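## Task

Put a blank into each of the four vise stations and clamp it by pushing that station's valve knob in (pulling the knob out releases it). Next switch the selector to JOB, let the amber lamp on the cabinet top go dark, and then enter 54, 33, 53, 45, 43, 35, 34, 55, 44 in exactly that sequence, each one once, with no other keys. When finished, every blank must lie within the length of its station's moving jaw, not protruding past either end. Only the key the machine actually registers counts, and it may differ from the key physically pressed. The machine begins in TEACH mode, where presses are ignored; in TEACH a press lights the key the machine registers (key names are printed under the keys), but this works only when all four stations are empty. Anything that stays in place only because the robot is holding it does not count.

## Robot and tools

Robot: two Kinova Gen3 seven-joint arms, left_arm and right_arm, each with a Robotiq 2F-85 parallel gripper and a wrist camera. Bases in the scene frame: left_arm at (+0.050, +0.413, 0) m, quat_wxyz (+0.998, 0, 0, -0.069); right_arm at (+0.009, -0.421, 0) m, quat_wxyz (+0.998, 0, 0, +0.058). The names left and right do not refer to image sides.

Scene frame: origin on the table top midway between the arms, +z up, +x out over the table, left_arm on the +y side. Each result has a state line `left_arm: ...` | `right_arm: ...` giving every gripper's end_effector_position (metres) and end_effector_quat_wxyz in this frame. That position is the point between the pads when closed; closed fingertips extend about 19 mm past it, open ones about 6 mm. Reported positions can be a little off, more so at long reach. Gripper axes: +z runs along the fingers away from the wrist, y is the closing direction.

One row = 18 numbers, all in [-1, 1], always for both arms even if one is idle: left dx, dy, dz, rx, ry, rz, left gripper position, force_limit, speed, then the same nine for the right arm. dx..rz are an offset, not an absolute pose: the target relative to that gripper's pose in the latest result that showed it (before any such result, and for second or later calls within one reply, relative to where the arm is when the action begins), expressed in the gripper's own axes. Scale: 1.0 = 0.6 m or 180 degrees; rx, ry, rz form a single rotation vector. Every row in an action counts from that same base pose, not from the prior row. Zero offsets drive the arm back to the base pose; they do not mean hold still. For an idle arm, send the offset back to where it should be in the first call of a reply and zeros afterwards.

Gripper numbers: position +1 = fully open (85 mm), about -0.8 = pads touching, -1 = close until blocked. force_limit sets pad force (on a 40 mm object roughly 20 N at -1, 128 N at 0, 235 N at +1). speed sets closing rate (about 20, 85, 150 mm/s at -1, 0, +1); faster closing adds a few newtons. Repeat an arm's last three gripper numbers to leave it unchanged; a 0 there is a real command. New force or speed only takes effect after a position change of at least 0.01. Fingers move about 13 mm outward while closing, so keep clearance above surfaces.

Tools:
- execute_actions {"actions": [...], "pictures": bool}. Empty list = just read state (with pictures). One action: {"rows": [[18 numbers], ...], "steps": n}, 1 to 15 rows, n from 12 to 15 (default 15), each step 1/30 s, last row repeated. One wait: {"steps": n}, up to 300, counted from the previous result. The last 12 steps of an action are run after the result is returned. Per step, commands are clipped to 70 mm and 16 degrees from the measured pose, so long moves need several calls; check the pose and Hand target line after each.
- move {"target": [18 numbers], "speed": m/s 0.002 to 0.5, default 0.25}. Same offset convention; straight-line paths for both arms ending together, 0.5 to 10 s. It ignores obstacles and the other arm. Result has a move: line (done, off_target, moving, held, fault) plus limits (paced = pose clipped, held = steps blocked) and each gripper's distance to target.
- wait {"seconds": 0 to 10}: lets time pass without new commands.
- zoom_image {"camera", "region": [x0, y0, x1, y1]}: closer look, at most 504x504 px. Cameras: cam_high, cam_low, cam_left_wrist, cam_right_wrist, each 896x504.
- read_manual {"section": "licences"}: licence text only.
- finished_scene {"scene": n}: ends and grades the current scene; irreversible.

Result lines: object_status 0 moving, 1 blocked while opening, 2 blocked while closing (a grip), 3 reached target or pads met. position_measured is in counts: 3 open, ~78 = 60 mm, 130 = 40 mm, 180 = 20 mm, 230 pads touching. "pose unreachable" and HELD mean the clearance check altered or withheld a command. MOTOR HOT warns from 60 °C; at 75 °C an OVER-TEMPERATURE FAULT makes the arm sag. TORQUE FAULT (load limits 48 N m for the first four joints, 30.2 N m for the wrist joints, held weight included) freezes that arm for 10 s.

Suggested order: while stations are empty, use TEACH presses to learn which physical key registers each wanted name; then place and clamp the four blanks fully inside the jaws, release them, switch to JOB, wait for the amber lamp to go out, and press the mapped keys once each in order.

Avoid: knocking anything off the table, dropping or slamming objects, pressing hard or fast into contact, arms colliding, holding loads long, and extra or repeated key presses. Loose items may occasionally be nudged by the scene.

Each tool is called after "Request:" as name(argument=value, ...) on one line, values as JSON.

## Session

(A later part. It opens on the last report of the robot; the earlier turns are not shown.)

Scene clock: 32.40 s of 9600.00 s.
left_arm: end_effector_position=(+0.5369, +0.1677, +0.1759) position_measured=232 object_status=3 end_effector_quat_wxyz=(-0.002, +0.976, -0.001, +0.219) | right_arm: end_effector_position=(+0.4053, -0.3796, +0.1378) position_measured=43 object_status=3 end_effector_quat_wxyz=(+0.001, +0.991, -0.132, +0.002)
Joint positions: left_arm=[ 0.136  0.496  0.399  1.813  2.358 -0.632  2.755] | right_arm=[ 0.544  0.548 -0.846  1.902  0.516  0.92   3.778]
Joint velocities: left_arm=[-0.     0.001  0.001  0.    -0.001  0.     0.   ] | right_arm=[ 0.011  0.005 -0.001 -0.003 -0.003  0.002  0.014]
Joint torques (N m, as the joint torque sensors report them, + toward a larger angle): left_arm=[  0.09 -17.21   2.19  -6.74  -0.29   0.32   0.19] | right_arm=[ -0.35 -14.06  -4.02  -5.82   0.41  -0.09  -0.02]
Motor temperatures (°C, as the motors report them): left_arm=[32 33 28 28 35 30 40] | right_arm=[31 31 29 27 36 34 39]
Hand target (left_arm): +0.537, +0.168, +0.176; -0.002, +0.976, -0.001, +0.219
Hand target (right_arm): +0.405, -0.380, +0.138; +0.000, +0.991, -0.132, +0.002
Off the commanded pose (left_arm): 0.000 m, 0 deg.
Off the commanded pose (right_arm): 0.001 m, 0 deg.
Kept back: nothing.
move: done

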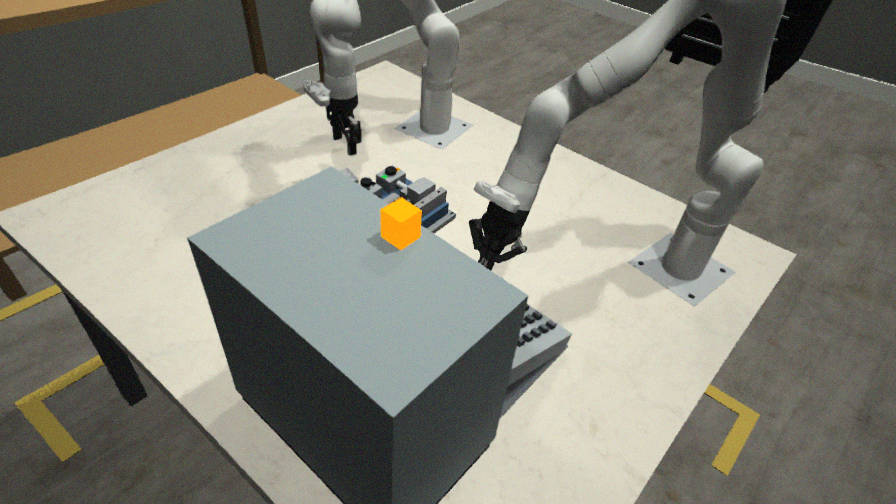

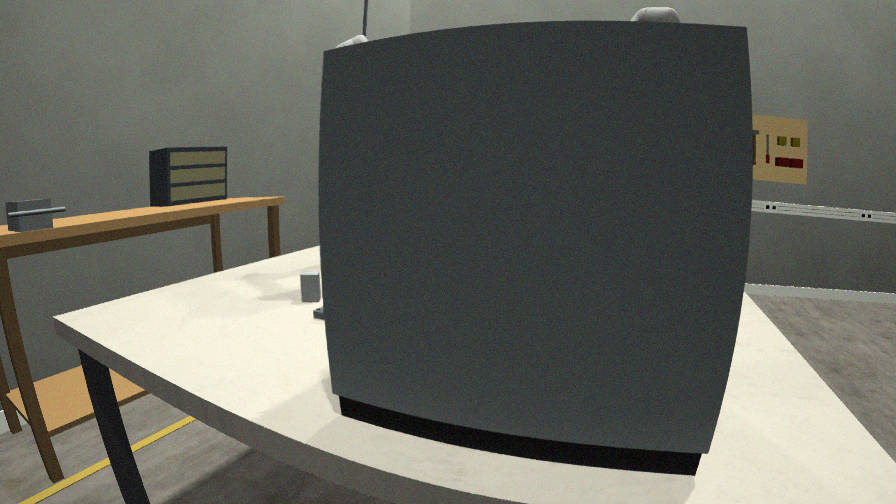

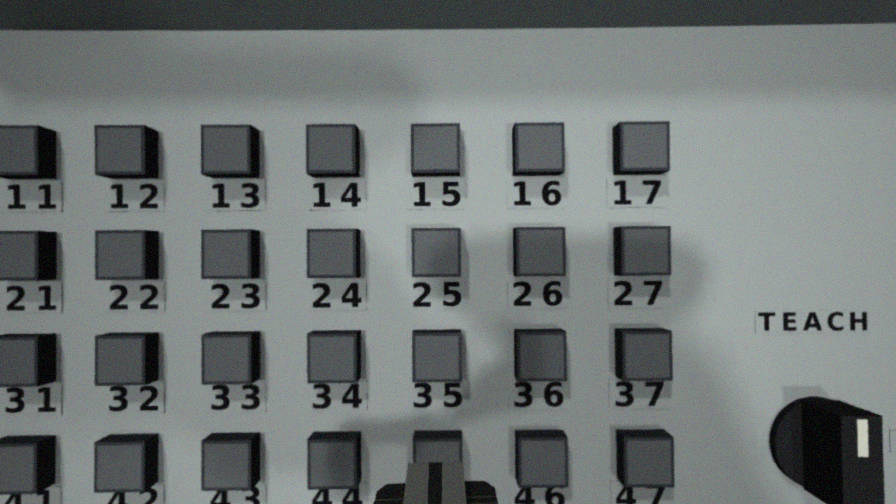

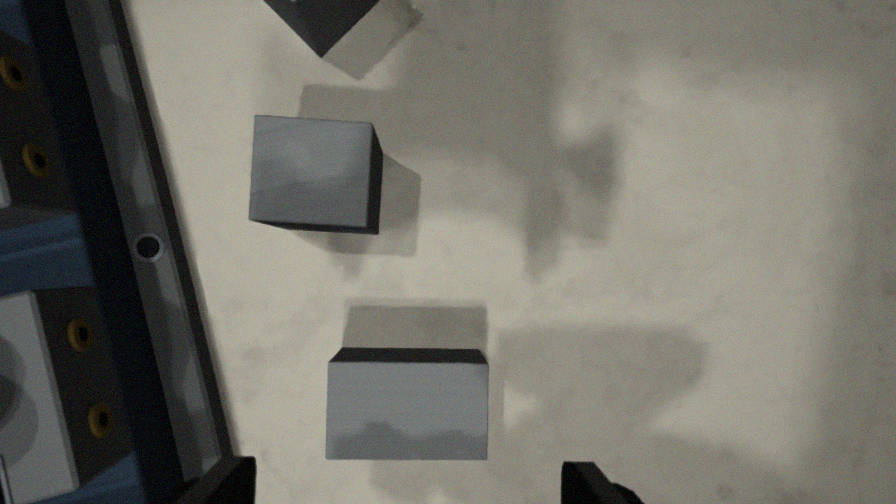

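Request:
move(target=[0,0,0,0,0,0,-1,0,0, 0.006,-0.006,0.17,0,0,0,0.69,0,0], speed=0.12)

Request:
move(target=[0,0,0,0,0,0,-1,0,0, 0,0,0,0,0,0,-1,-0.3,-0.3])

Request:
move(target=[0,0,0,0,0,0,-1,0,0, 0,0,-0.21,0,0,0.15,-1,-0.3,-0.3], speed=0.22)

Request:
move(target=[0,0,0,0,0,0,-1,0,0, -0.196,-0.311,0,0,0,0.27,-1,-0.3,-0.3], speed=0.3)

Scene clock: 34.73 s of 9600.00 s.
left_arm: end_effector_position=(+0.5369, +0.1677, +0.1759) position_measured=232 object_status=3 end_effector_quat_wxyz=(-0.002, +0.976, -0.001, +0.219) | right_arm: end_effector_position=(+0.4104, -0.3778, +0.0360) position_measured=43 object_status=3 end_effector_quat_wxyz=(+0.001, +0.991, -0.133, +0.002)
Joint positions: left_arm=[ 0.136  0.496  0.399  1.813  2.358 -0.632  2.755] | right_arm=[ 0.415  0.737 -0.682  1.983  0.743  0.683  3.586]
Joint velocities: left_arm=[ 0.    -0.001  0.     0.001  0.    -0.001 -0.   ] | right_arm=[-0.005  0.005  0.002  0.     0.004 -0.003 -0.003]
Joint torques (N m, as the joint torque sensors report them, + toward a larger angle): left_arm=[  0.18 -17.31   2.13  -6.64  -0.25   0.26   0.2 ] | right_arm=[ -0.19 -15.89  -3.59  -3.65   0.2    0.03   0.08]
Motor temperatures (°C, as the motors report them): left_arm=[32 33 28 28 35 30 40] | right_arm=[31 31 29 27 36 34 39]
Hand target (left_arm): +0.537, +0.168, +0.176; -0.002, +0.976, -0.001, +0.219
Hand target (right_arm): +0.410, -0.378, +0.036; +0.001, +0.991, -0.133, +0.002
Off the commanded pose (left_arm): 0.000 m, 0 deg.
Off the commanded pose (right_arm): 0.001 m, 0 deg.
Kept back: nothing.
move: done

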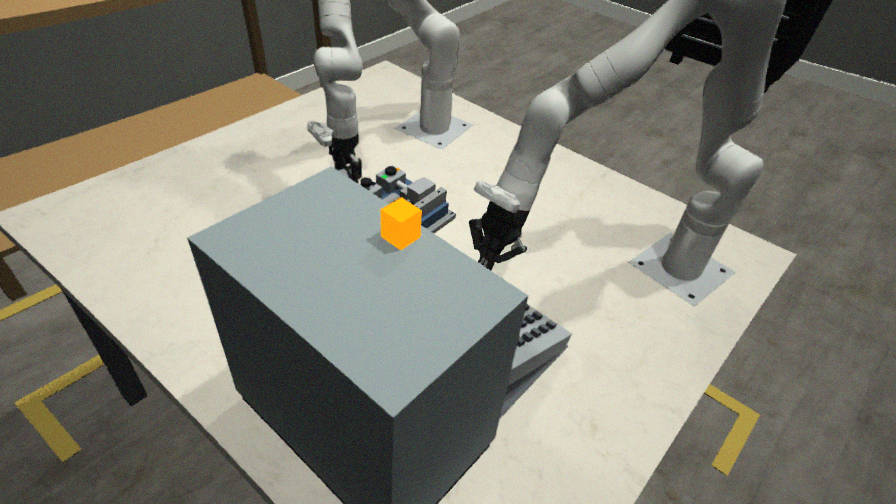

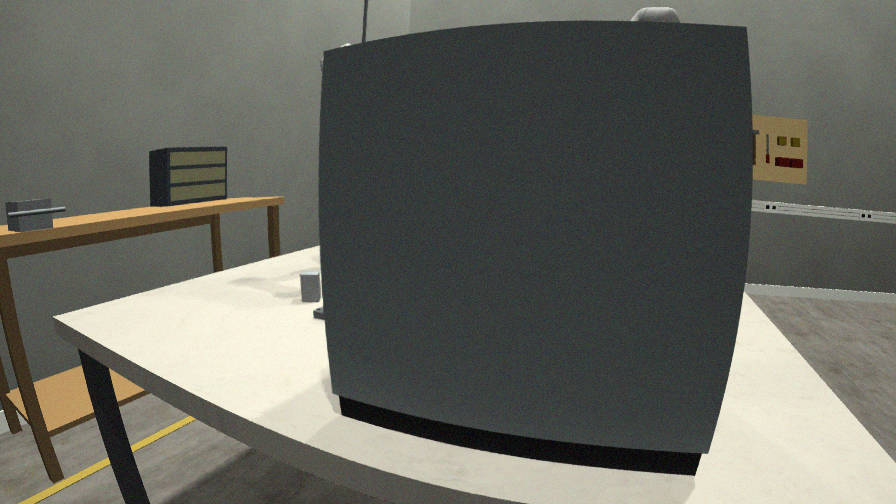

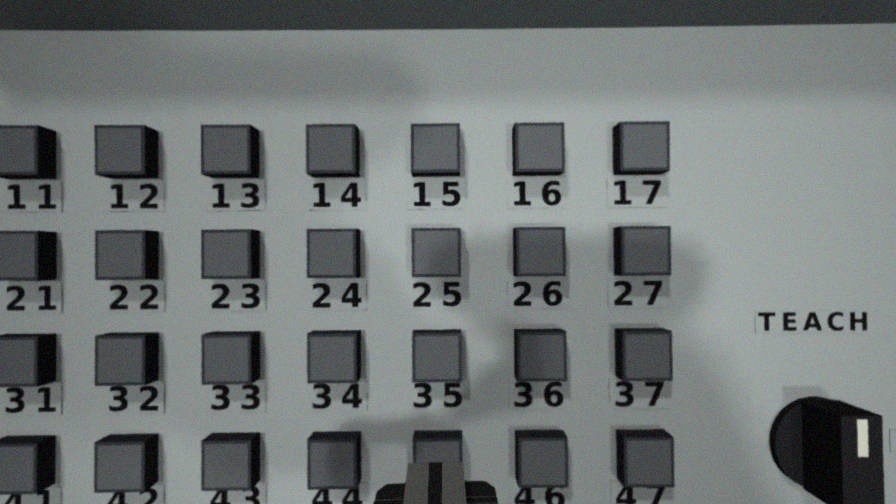

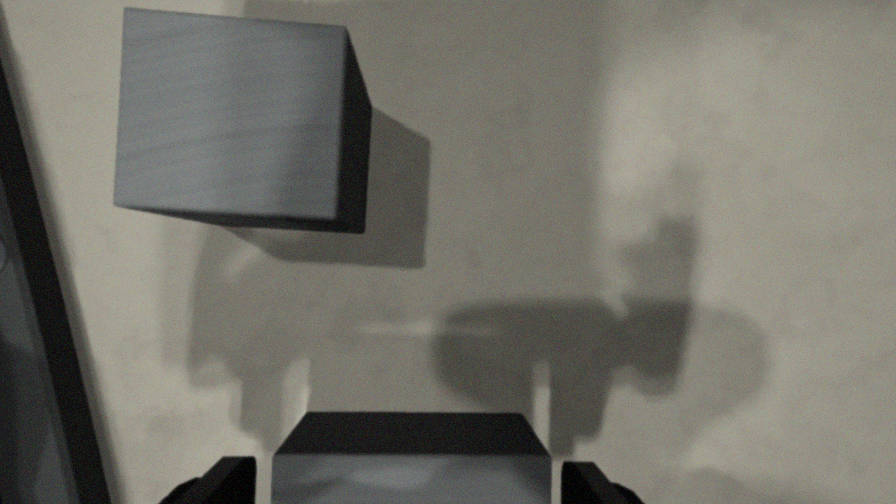

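Scene clock: 35.23 s of 9600.00 s.
left_arm: end_effector_position=(+0.5369, +0.1677, +0.1759) position_measured=232 object_status=3 end_effector_quat_wxyz=(-0.002, +0.976, -0.001, +0.219) | right_arm: end_effector_position=(+0.4105, -0.3779, +0.0363) position_measured=80 object_status=2 end_effector_quat_wxyz=(+0.001, +0.991, -0.133, +0.003)
Joint positions: left_arm=[ 0.136  0.496  0.399  1.813  2.358 -0.632  2.755] | right_arm=[ 0.415  0.737 -0.682  1.983  0.742  0.684  3.586]
Joint velocities: left_arm=[ 0.001 -0.    -0.    -0.    -0.    -0.     0.   ] | right_arm=[ 0.003 -0.001  0.    -0.     0.     0.001 -0.001]
Joint torques (N m, as the joint torque sensors report them, + toward a larger angle): left_arm=[  0.08 -17.18   2.19  -6.59  -0.29   0.34   0.18] | right_arm=[ -0.28 -15.53  -3.86  -3.84   0.08  -0.34  -0.01]
Motor temperatures (°C, as the motors report them): left_arm=[32 33 28 28 35 30 40] | right_arm=[31 31 29 27 36 34 39]
Hand target (left_arm): +0.537, +0.168, +0.176; -0.002, +0.976, -0.001, +0.219
Hand target (right_arm): +0.410, -0.378, +0.036; +0.001, +0.991, -0.133, +0.002
Off the commanded pose (left_arm): 0.000 m, 0 deg.
Off the commanded pose (right_arm): 0.000 m, 0 deg.
Kept back: nothing.
move: done

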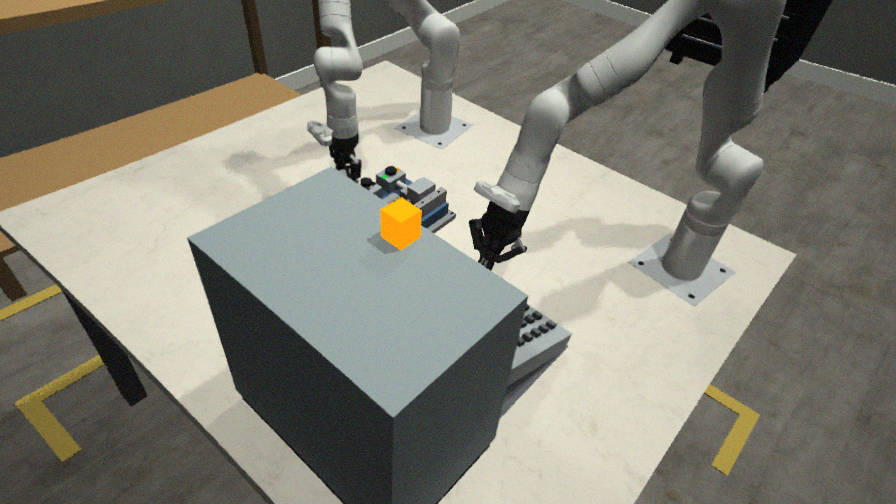

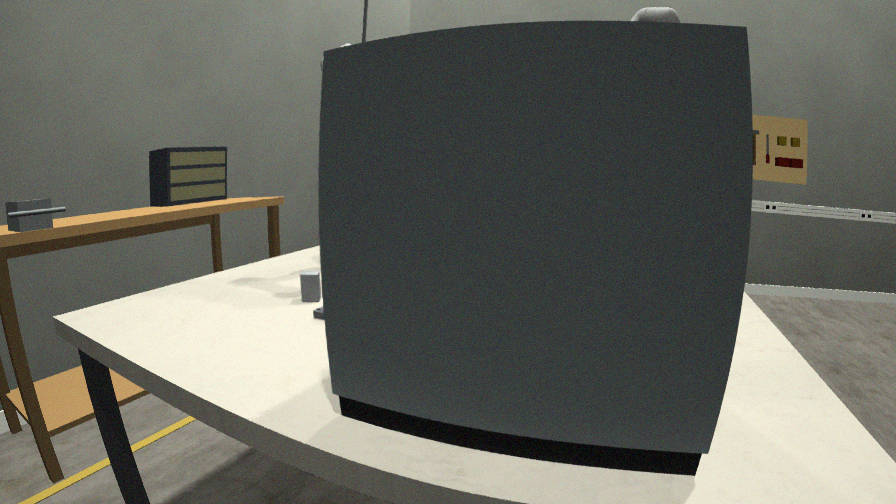

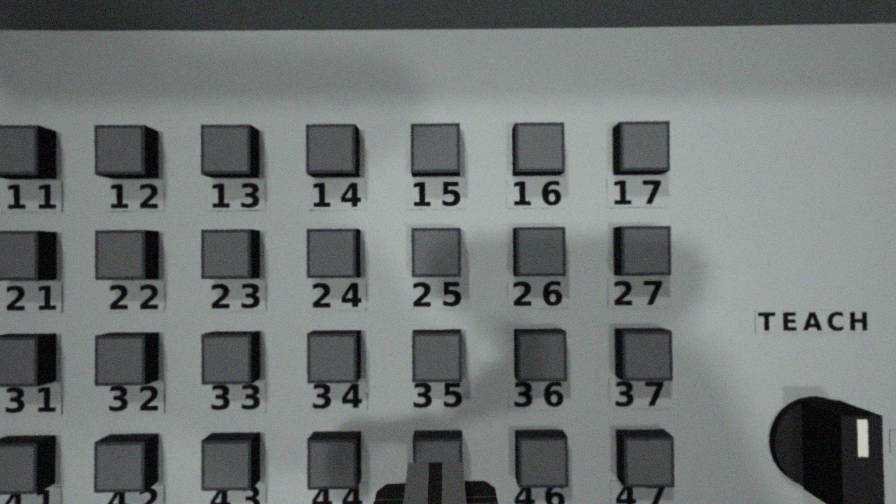

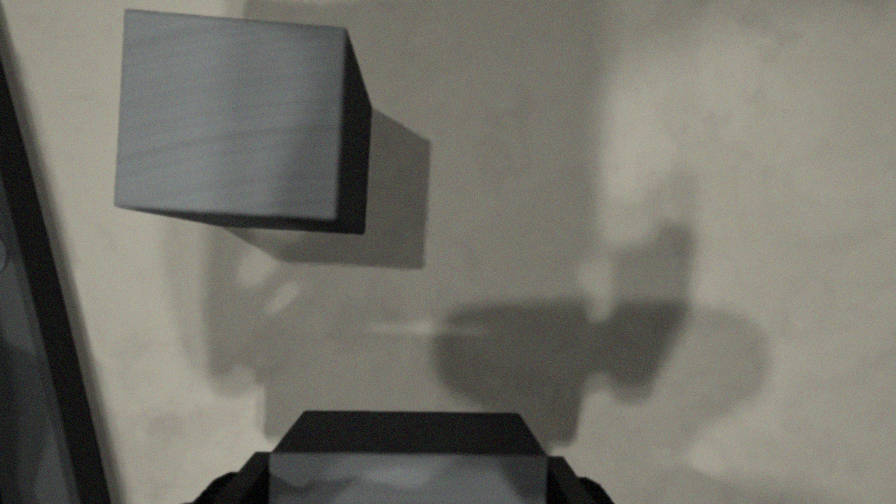

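Scene clock: 36.77 s of 9600.00 s.
left_arm: end_effector_position=(+0.5369, +0.1677, +0.1759) position_measured=232 object_status=3 end_effector_quat_wxyz=(-0.002, +0.976, -0.001, +0.219) | right_arm: end_effector_position=(+0.4097, -0.3770, +0.1622) position_measured=80 object_status=2 end_effector_quat_wxyz=(+0.000, +0.933, -0.360, +0.002)
Joint positions: left_arm=[ 0.136  0.496  0.399  1.813  2.358 -0.632  2.755] | right_arm=[ 0.485  0.482 -0.755  1.855  0.403  0.958  3.41 ]
Joint velocities: left_arm=[ 0.001 -0.001 -0.     0.     0.001  0.003  0.001] | right_arm=[ 0.003 -0.004 -0.    -0.002 -0.002  0.004 -0.002]
Joint torques (N m, as the joint torque sensors report them, + toward a larger angle): left_arm=[  0.12 -17.27   2.25  -6.63  -0.23   0.26   0.18] | right_arm=[ -0.39 -14.69  -3.55  -7.1    0.2    0.04  -0.08]
Motor temperatures (°C, as the motors report them): left_arm=[32 33 28 28 35 30 40] | right_arm=[31 31 29 27 36 34 39]
Hand target (left_arm): +0.537, +0.168, +0.176; -0.002, +0.976, -0.001, +0.219
Hand target (right_arm): +0.410, -0.377, +0.162; +0.000, +0.933, -0.360, +0.003
Off the commanded pose (left_arm): 0.000 m, 0 deg.
Off the commanded pose (right_arm): 0.001 m, 0 deg.
Kept back: nothing.
move: done

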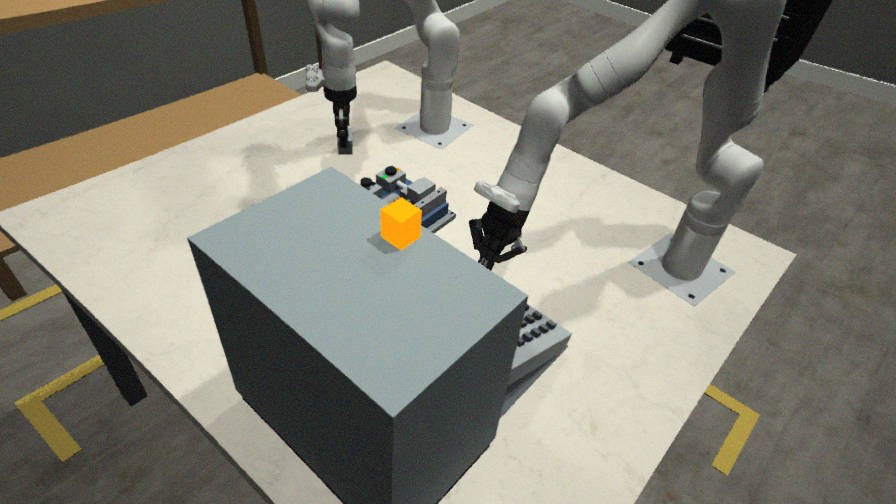

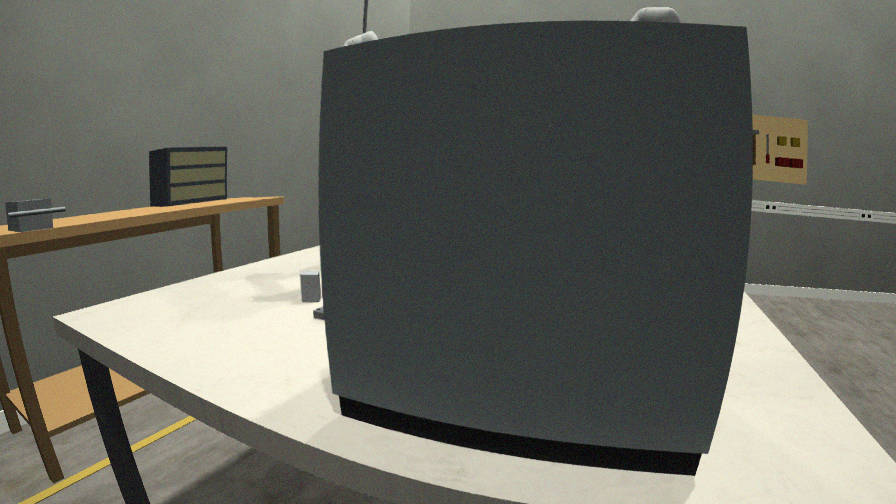

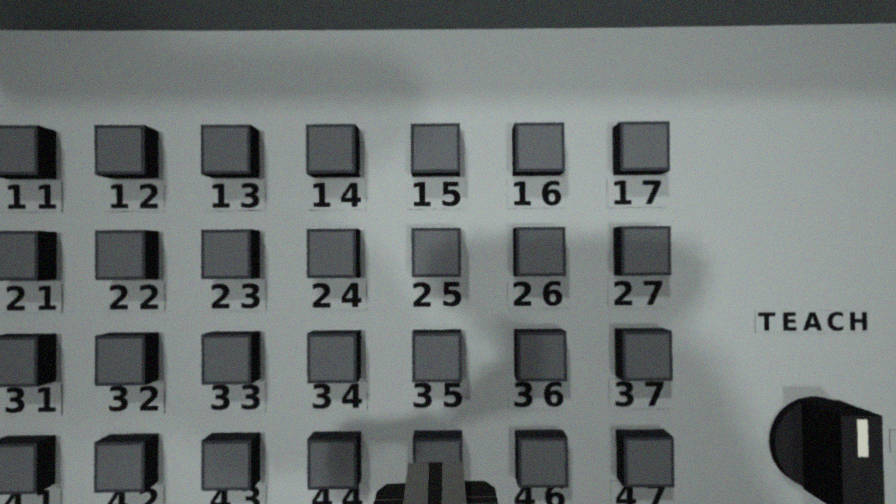

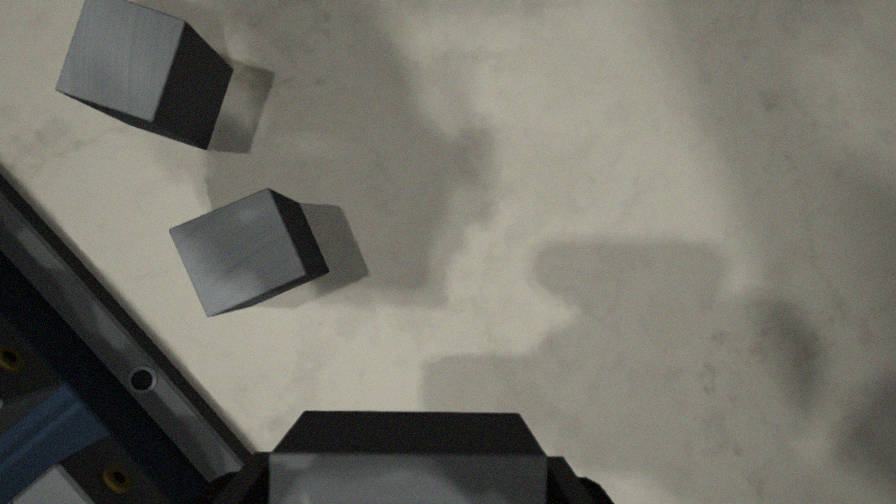

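Scene clock: 38.77 s of 9600.00 s.
left_arm: end_effector_position=(+0.5369, +0.1677, +0.1759) position_measured=232 object_status=3 end_effector_quat_wxyz=(-0.002, +0.976, -0.001, +0.219) | right_arm: end_effector_position=(+0.4467, -0.1598, +0.1617) position_measured=80 object_status=2 end_effector_quat_wxyz=(+0.001, -0.702, +0.712, -0.002)
Joint positions: left_arm=[ 0.136  0.496  0.399  1.813  2.358 -0.632  2.755] | right_arm=[-0.157  0.649 -0.524  1.487  0.351  1.097  2.257]
Joint velocities: left_arm=[-0.001 -0.     0.    -0.001  0.    -0.001  0.   ] | right_arm=[-0.007  0.004 -0.    -0.004  0.001  0.003 -0.004]
Joint torques (N m, as the joint torque sensors report them, + toward a larger angle): left_arm=[  0.08 -17.15   2.17  -6.69  -0.33   0.32   0.23] | right_arm=[ -0.01 -20.18  -3.22  -7.81  -0.09  -0.23  -0.1 ]
Motor temperatures (°C, as the motors report them): left_arm=[32 33 28 28 35 30 40] | right_arm=[31 31 29 27 36 34 39]
Hand target (left_arm): +0.537, +0.168, +0.176; -0.002, +0.976, -0.001, +0.219
Hand target (right_arm): +0.447, -0.160, +0.162; -0.001, +0.702, -0.712, +0.002
Off the commanded pose (left_arm): 0.000 m, 0 deg.
Off the commanded pose (right_arm): 0.001 m, 0 deg.
Kept back: nothing.
move: done

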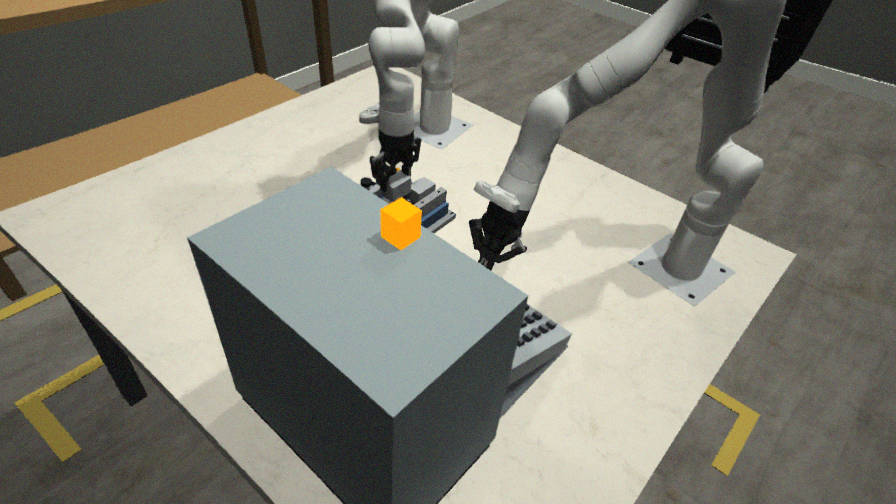

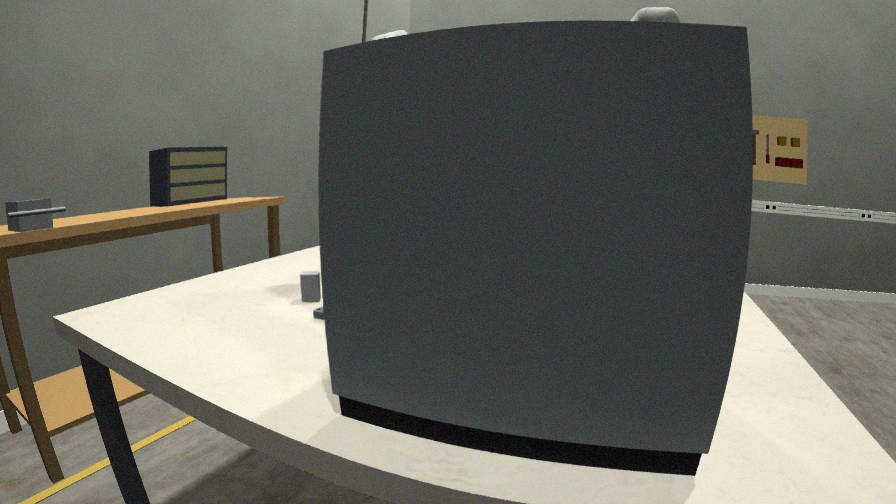

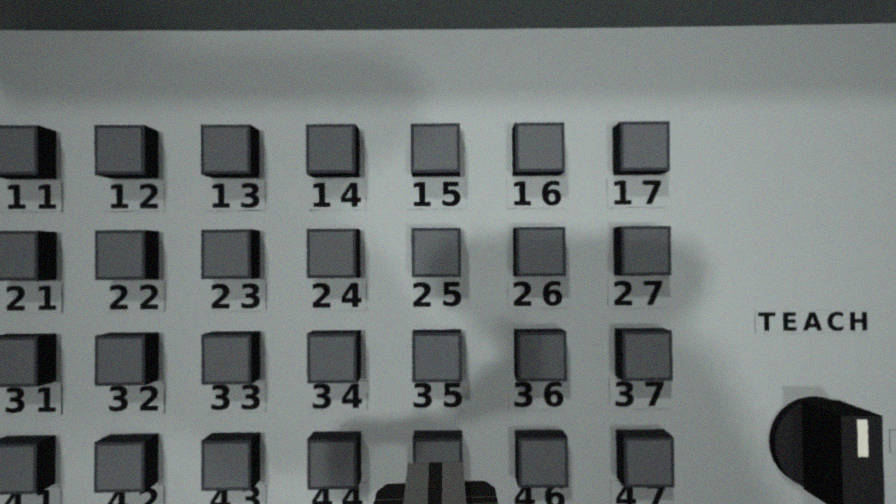

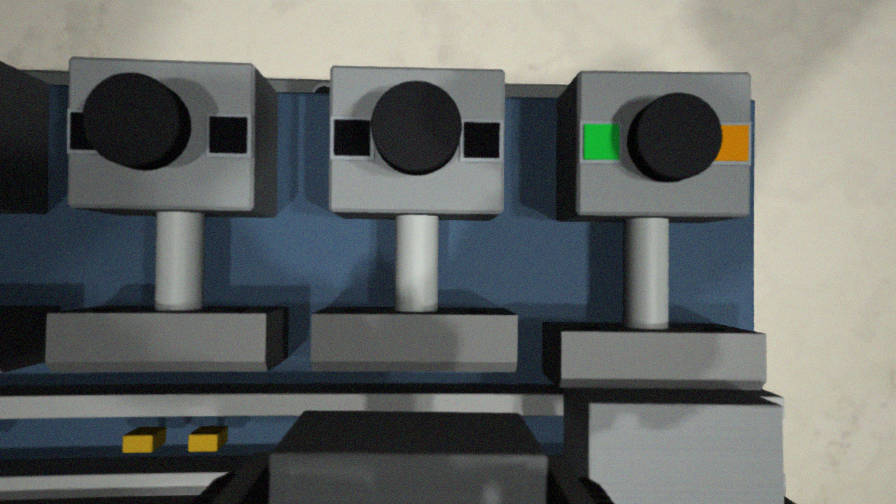

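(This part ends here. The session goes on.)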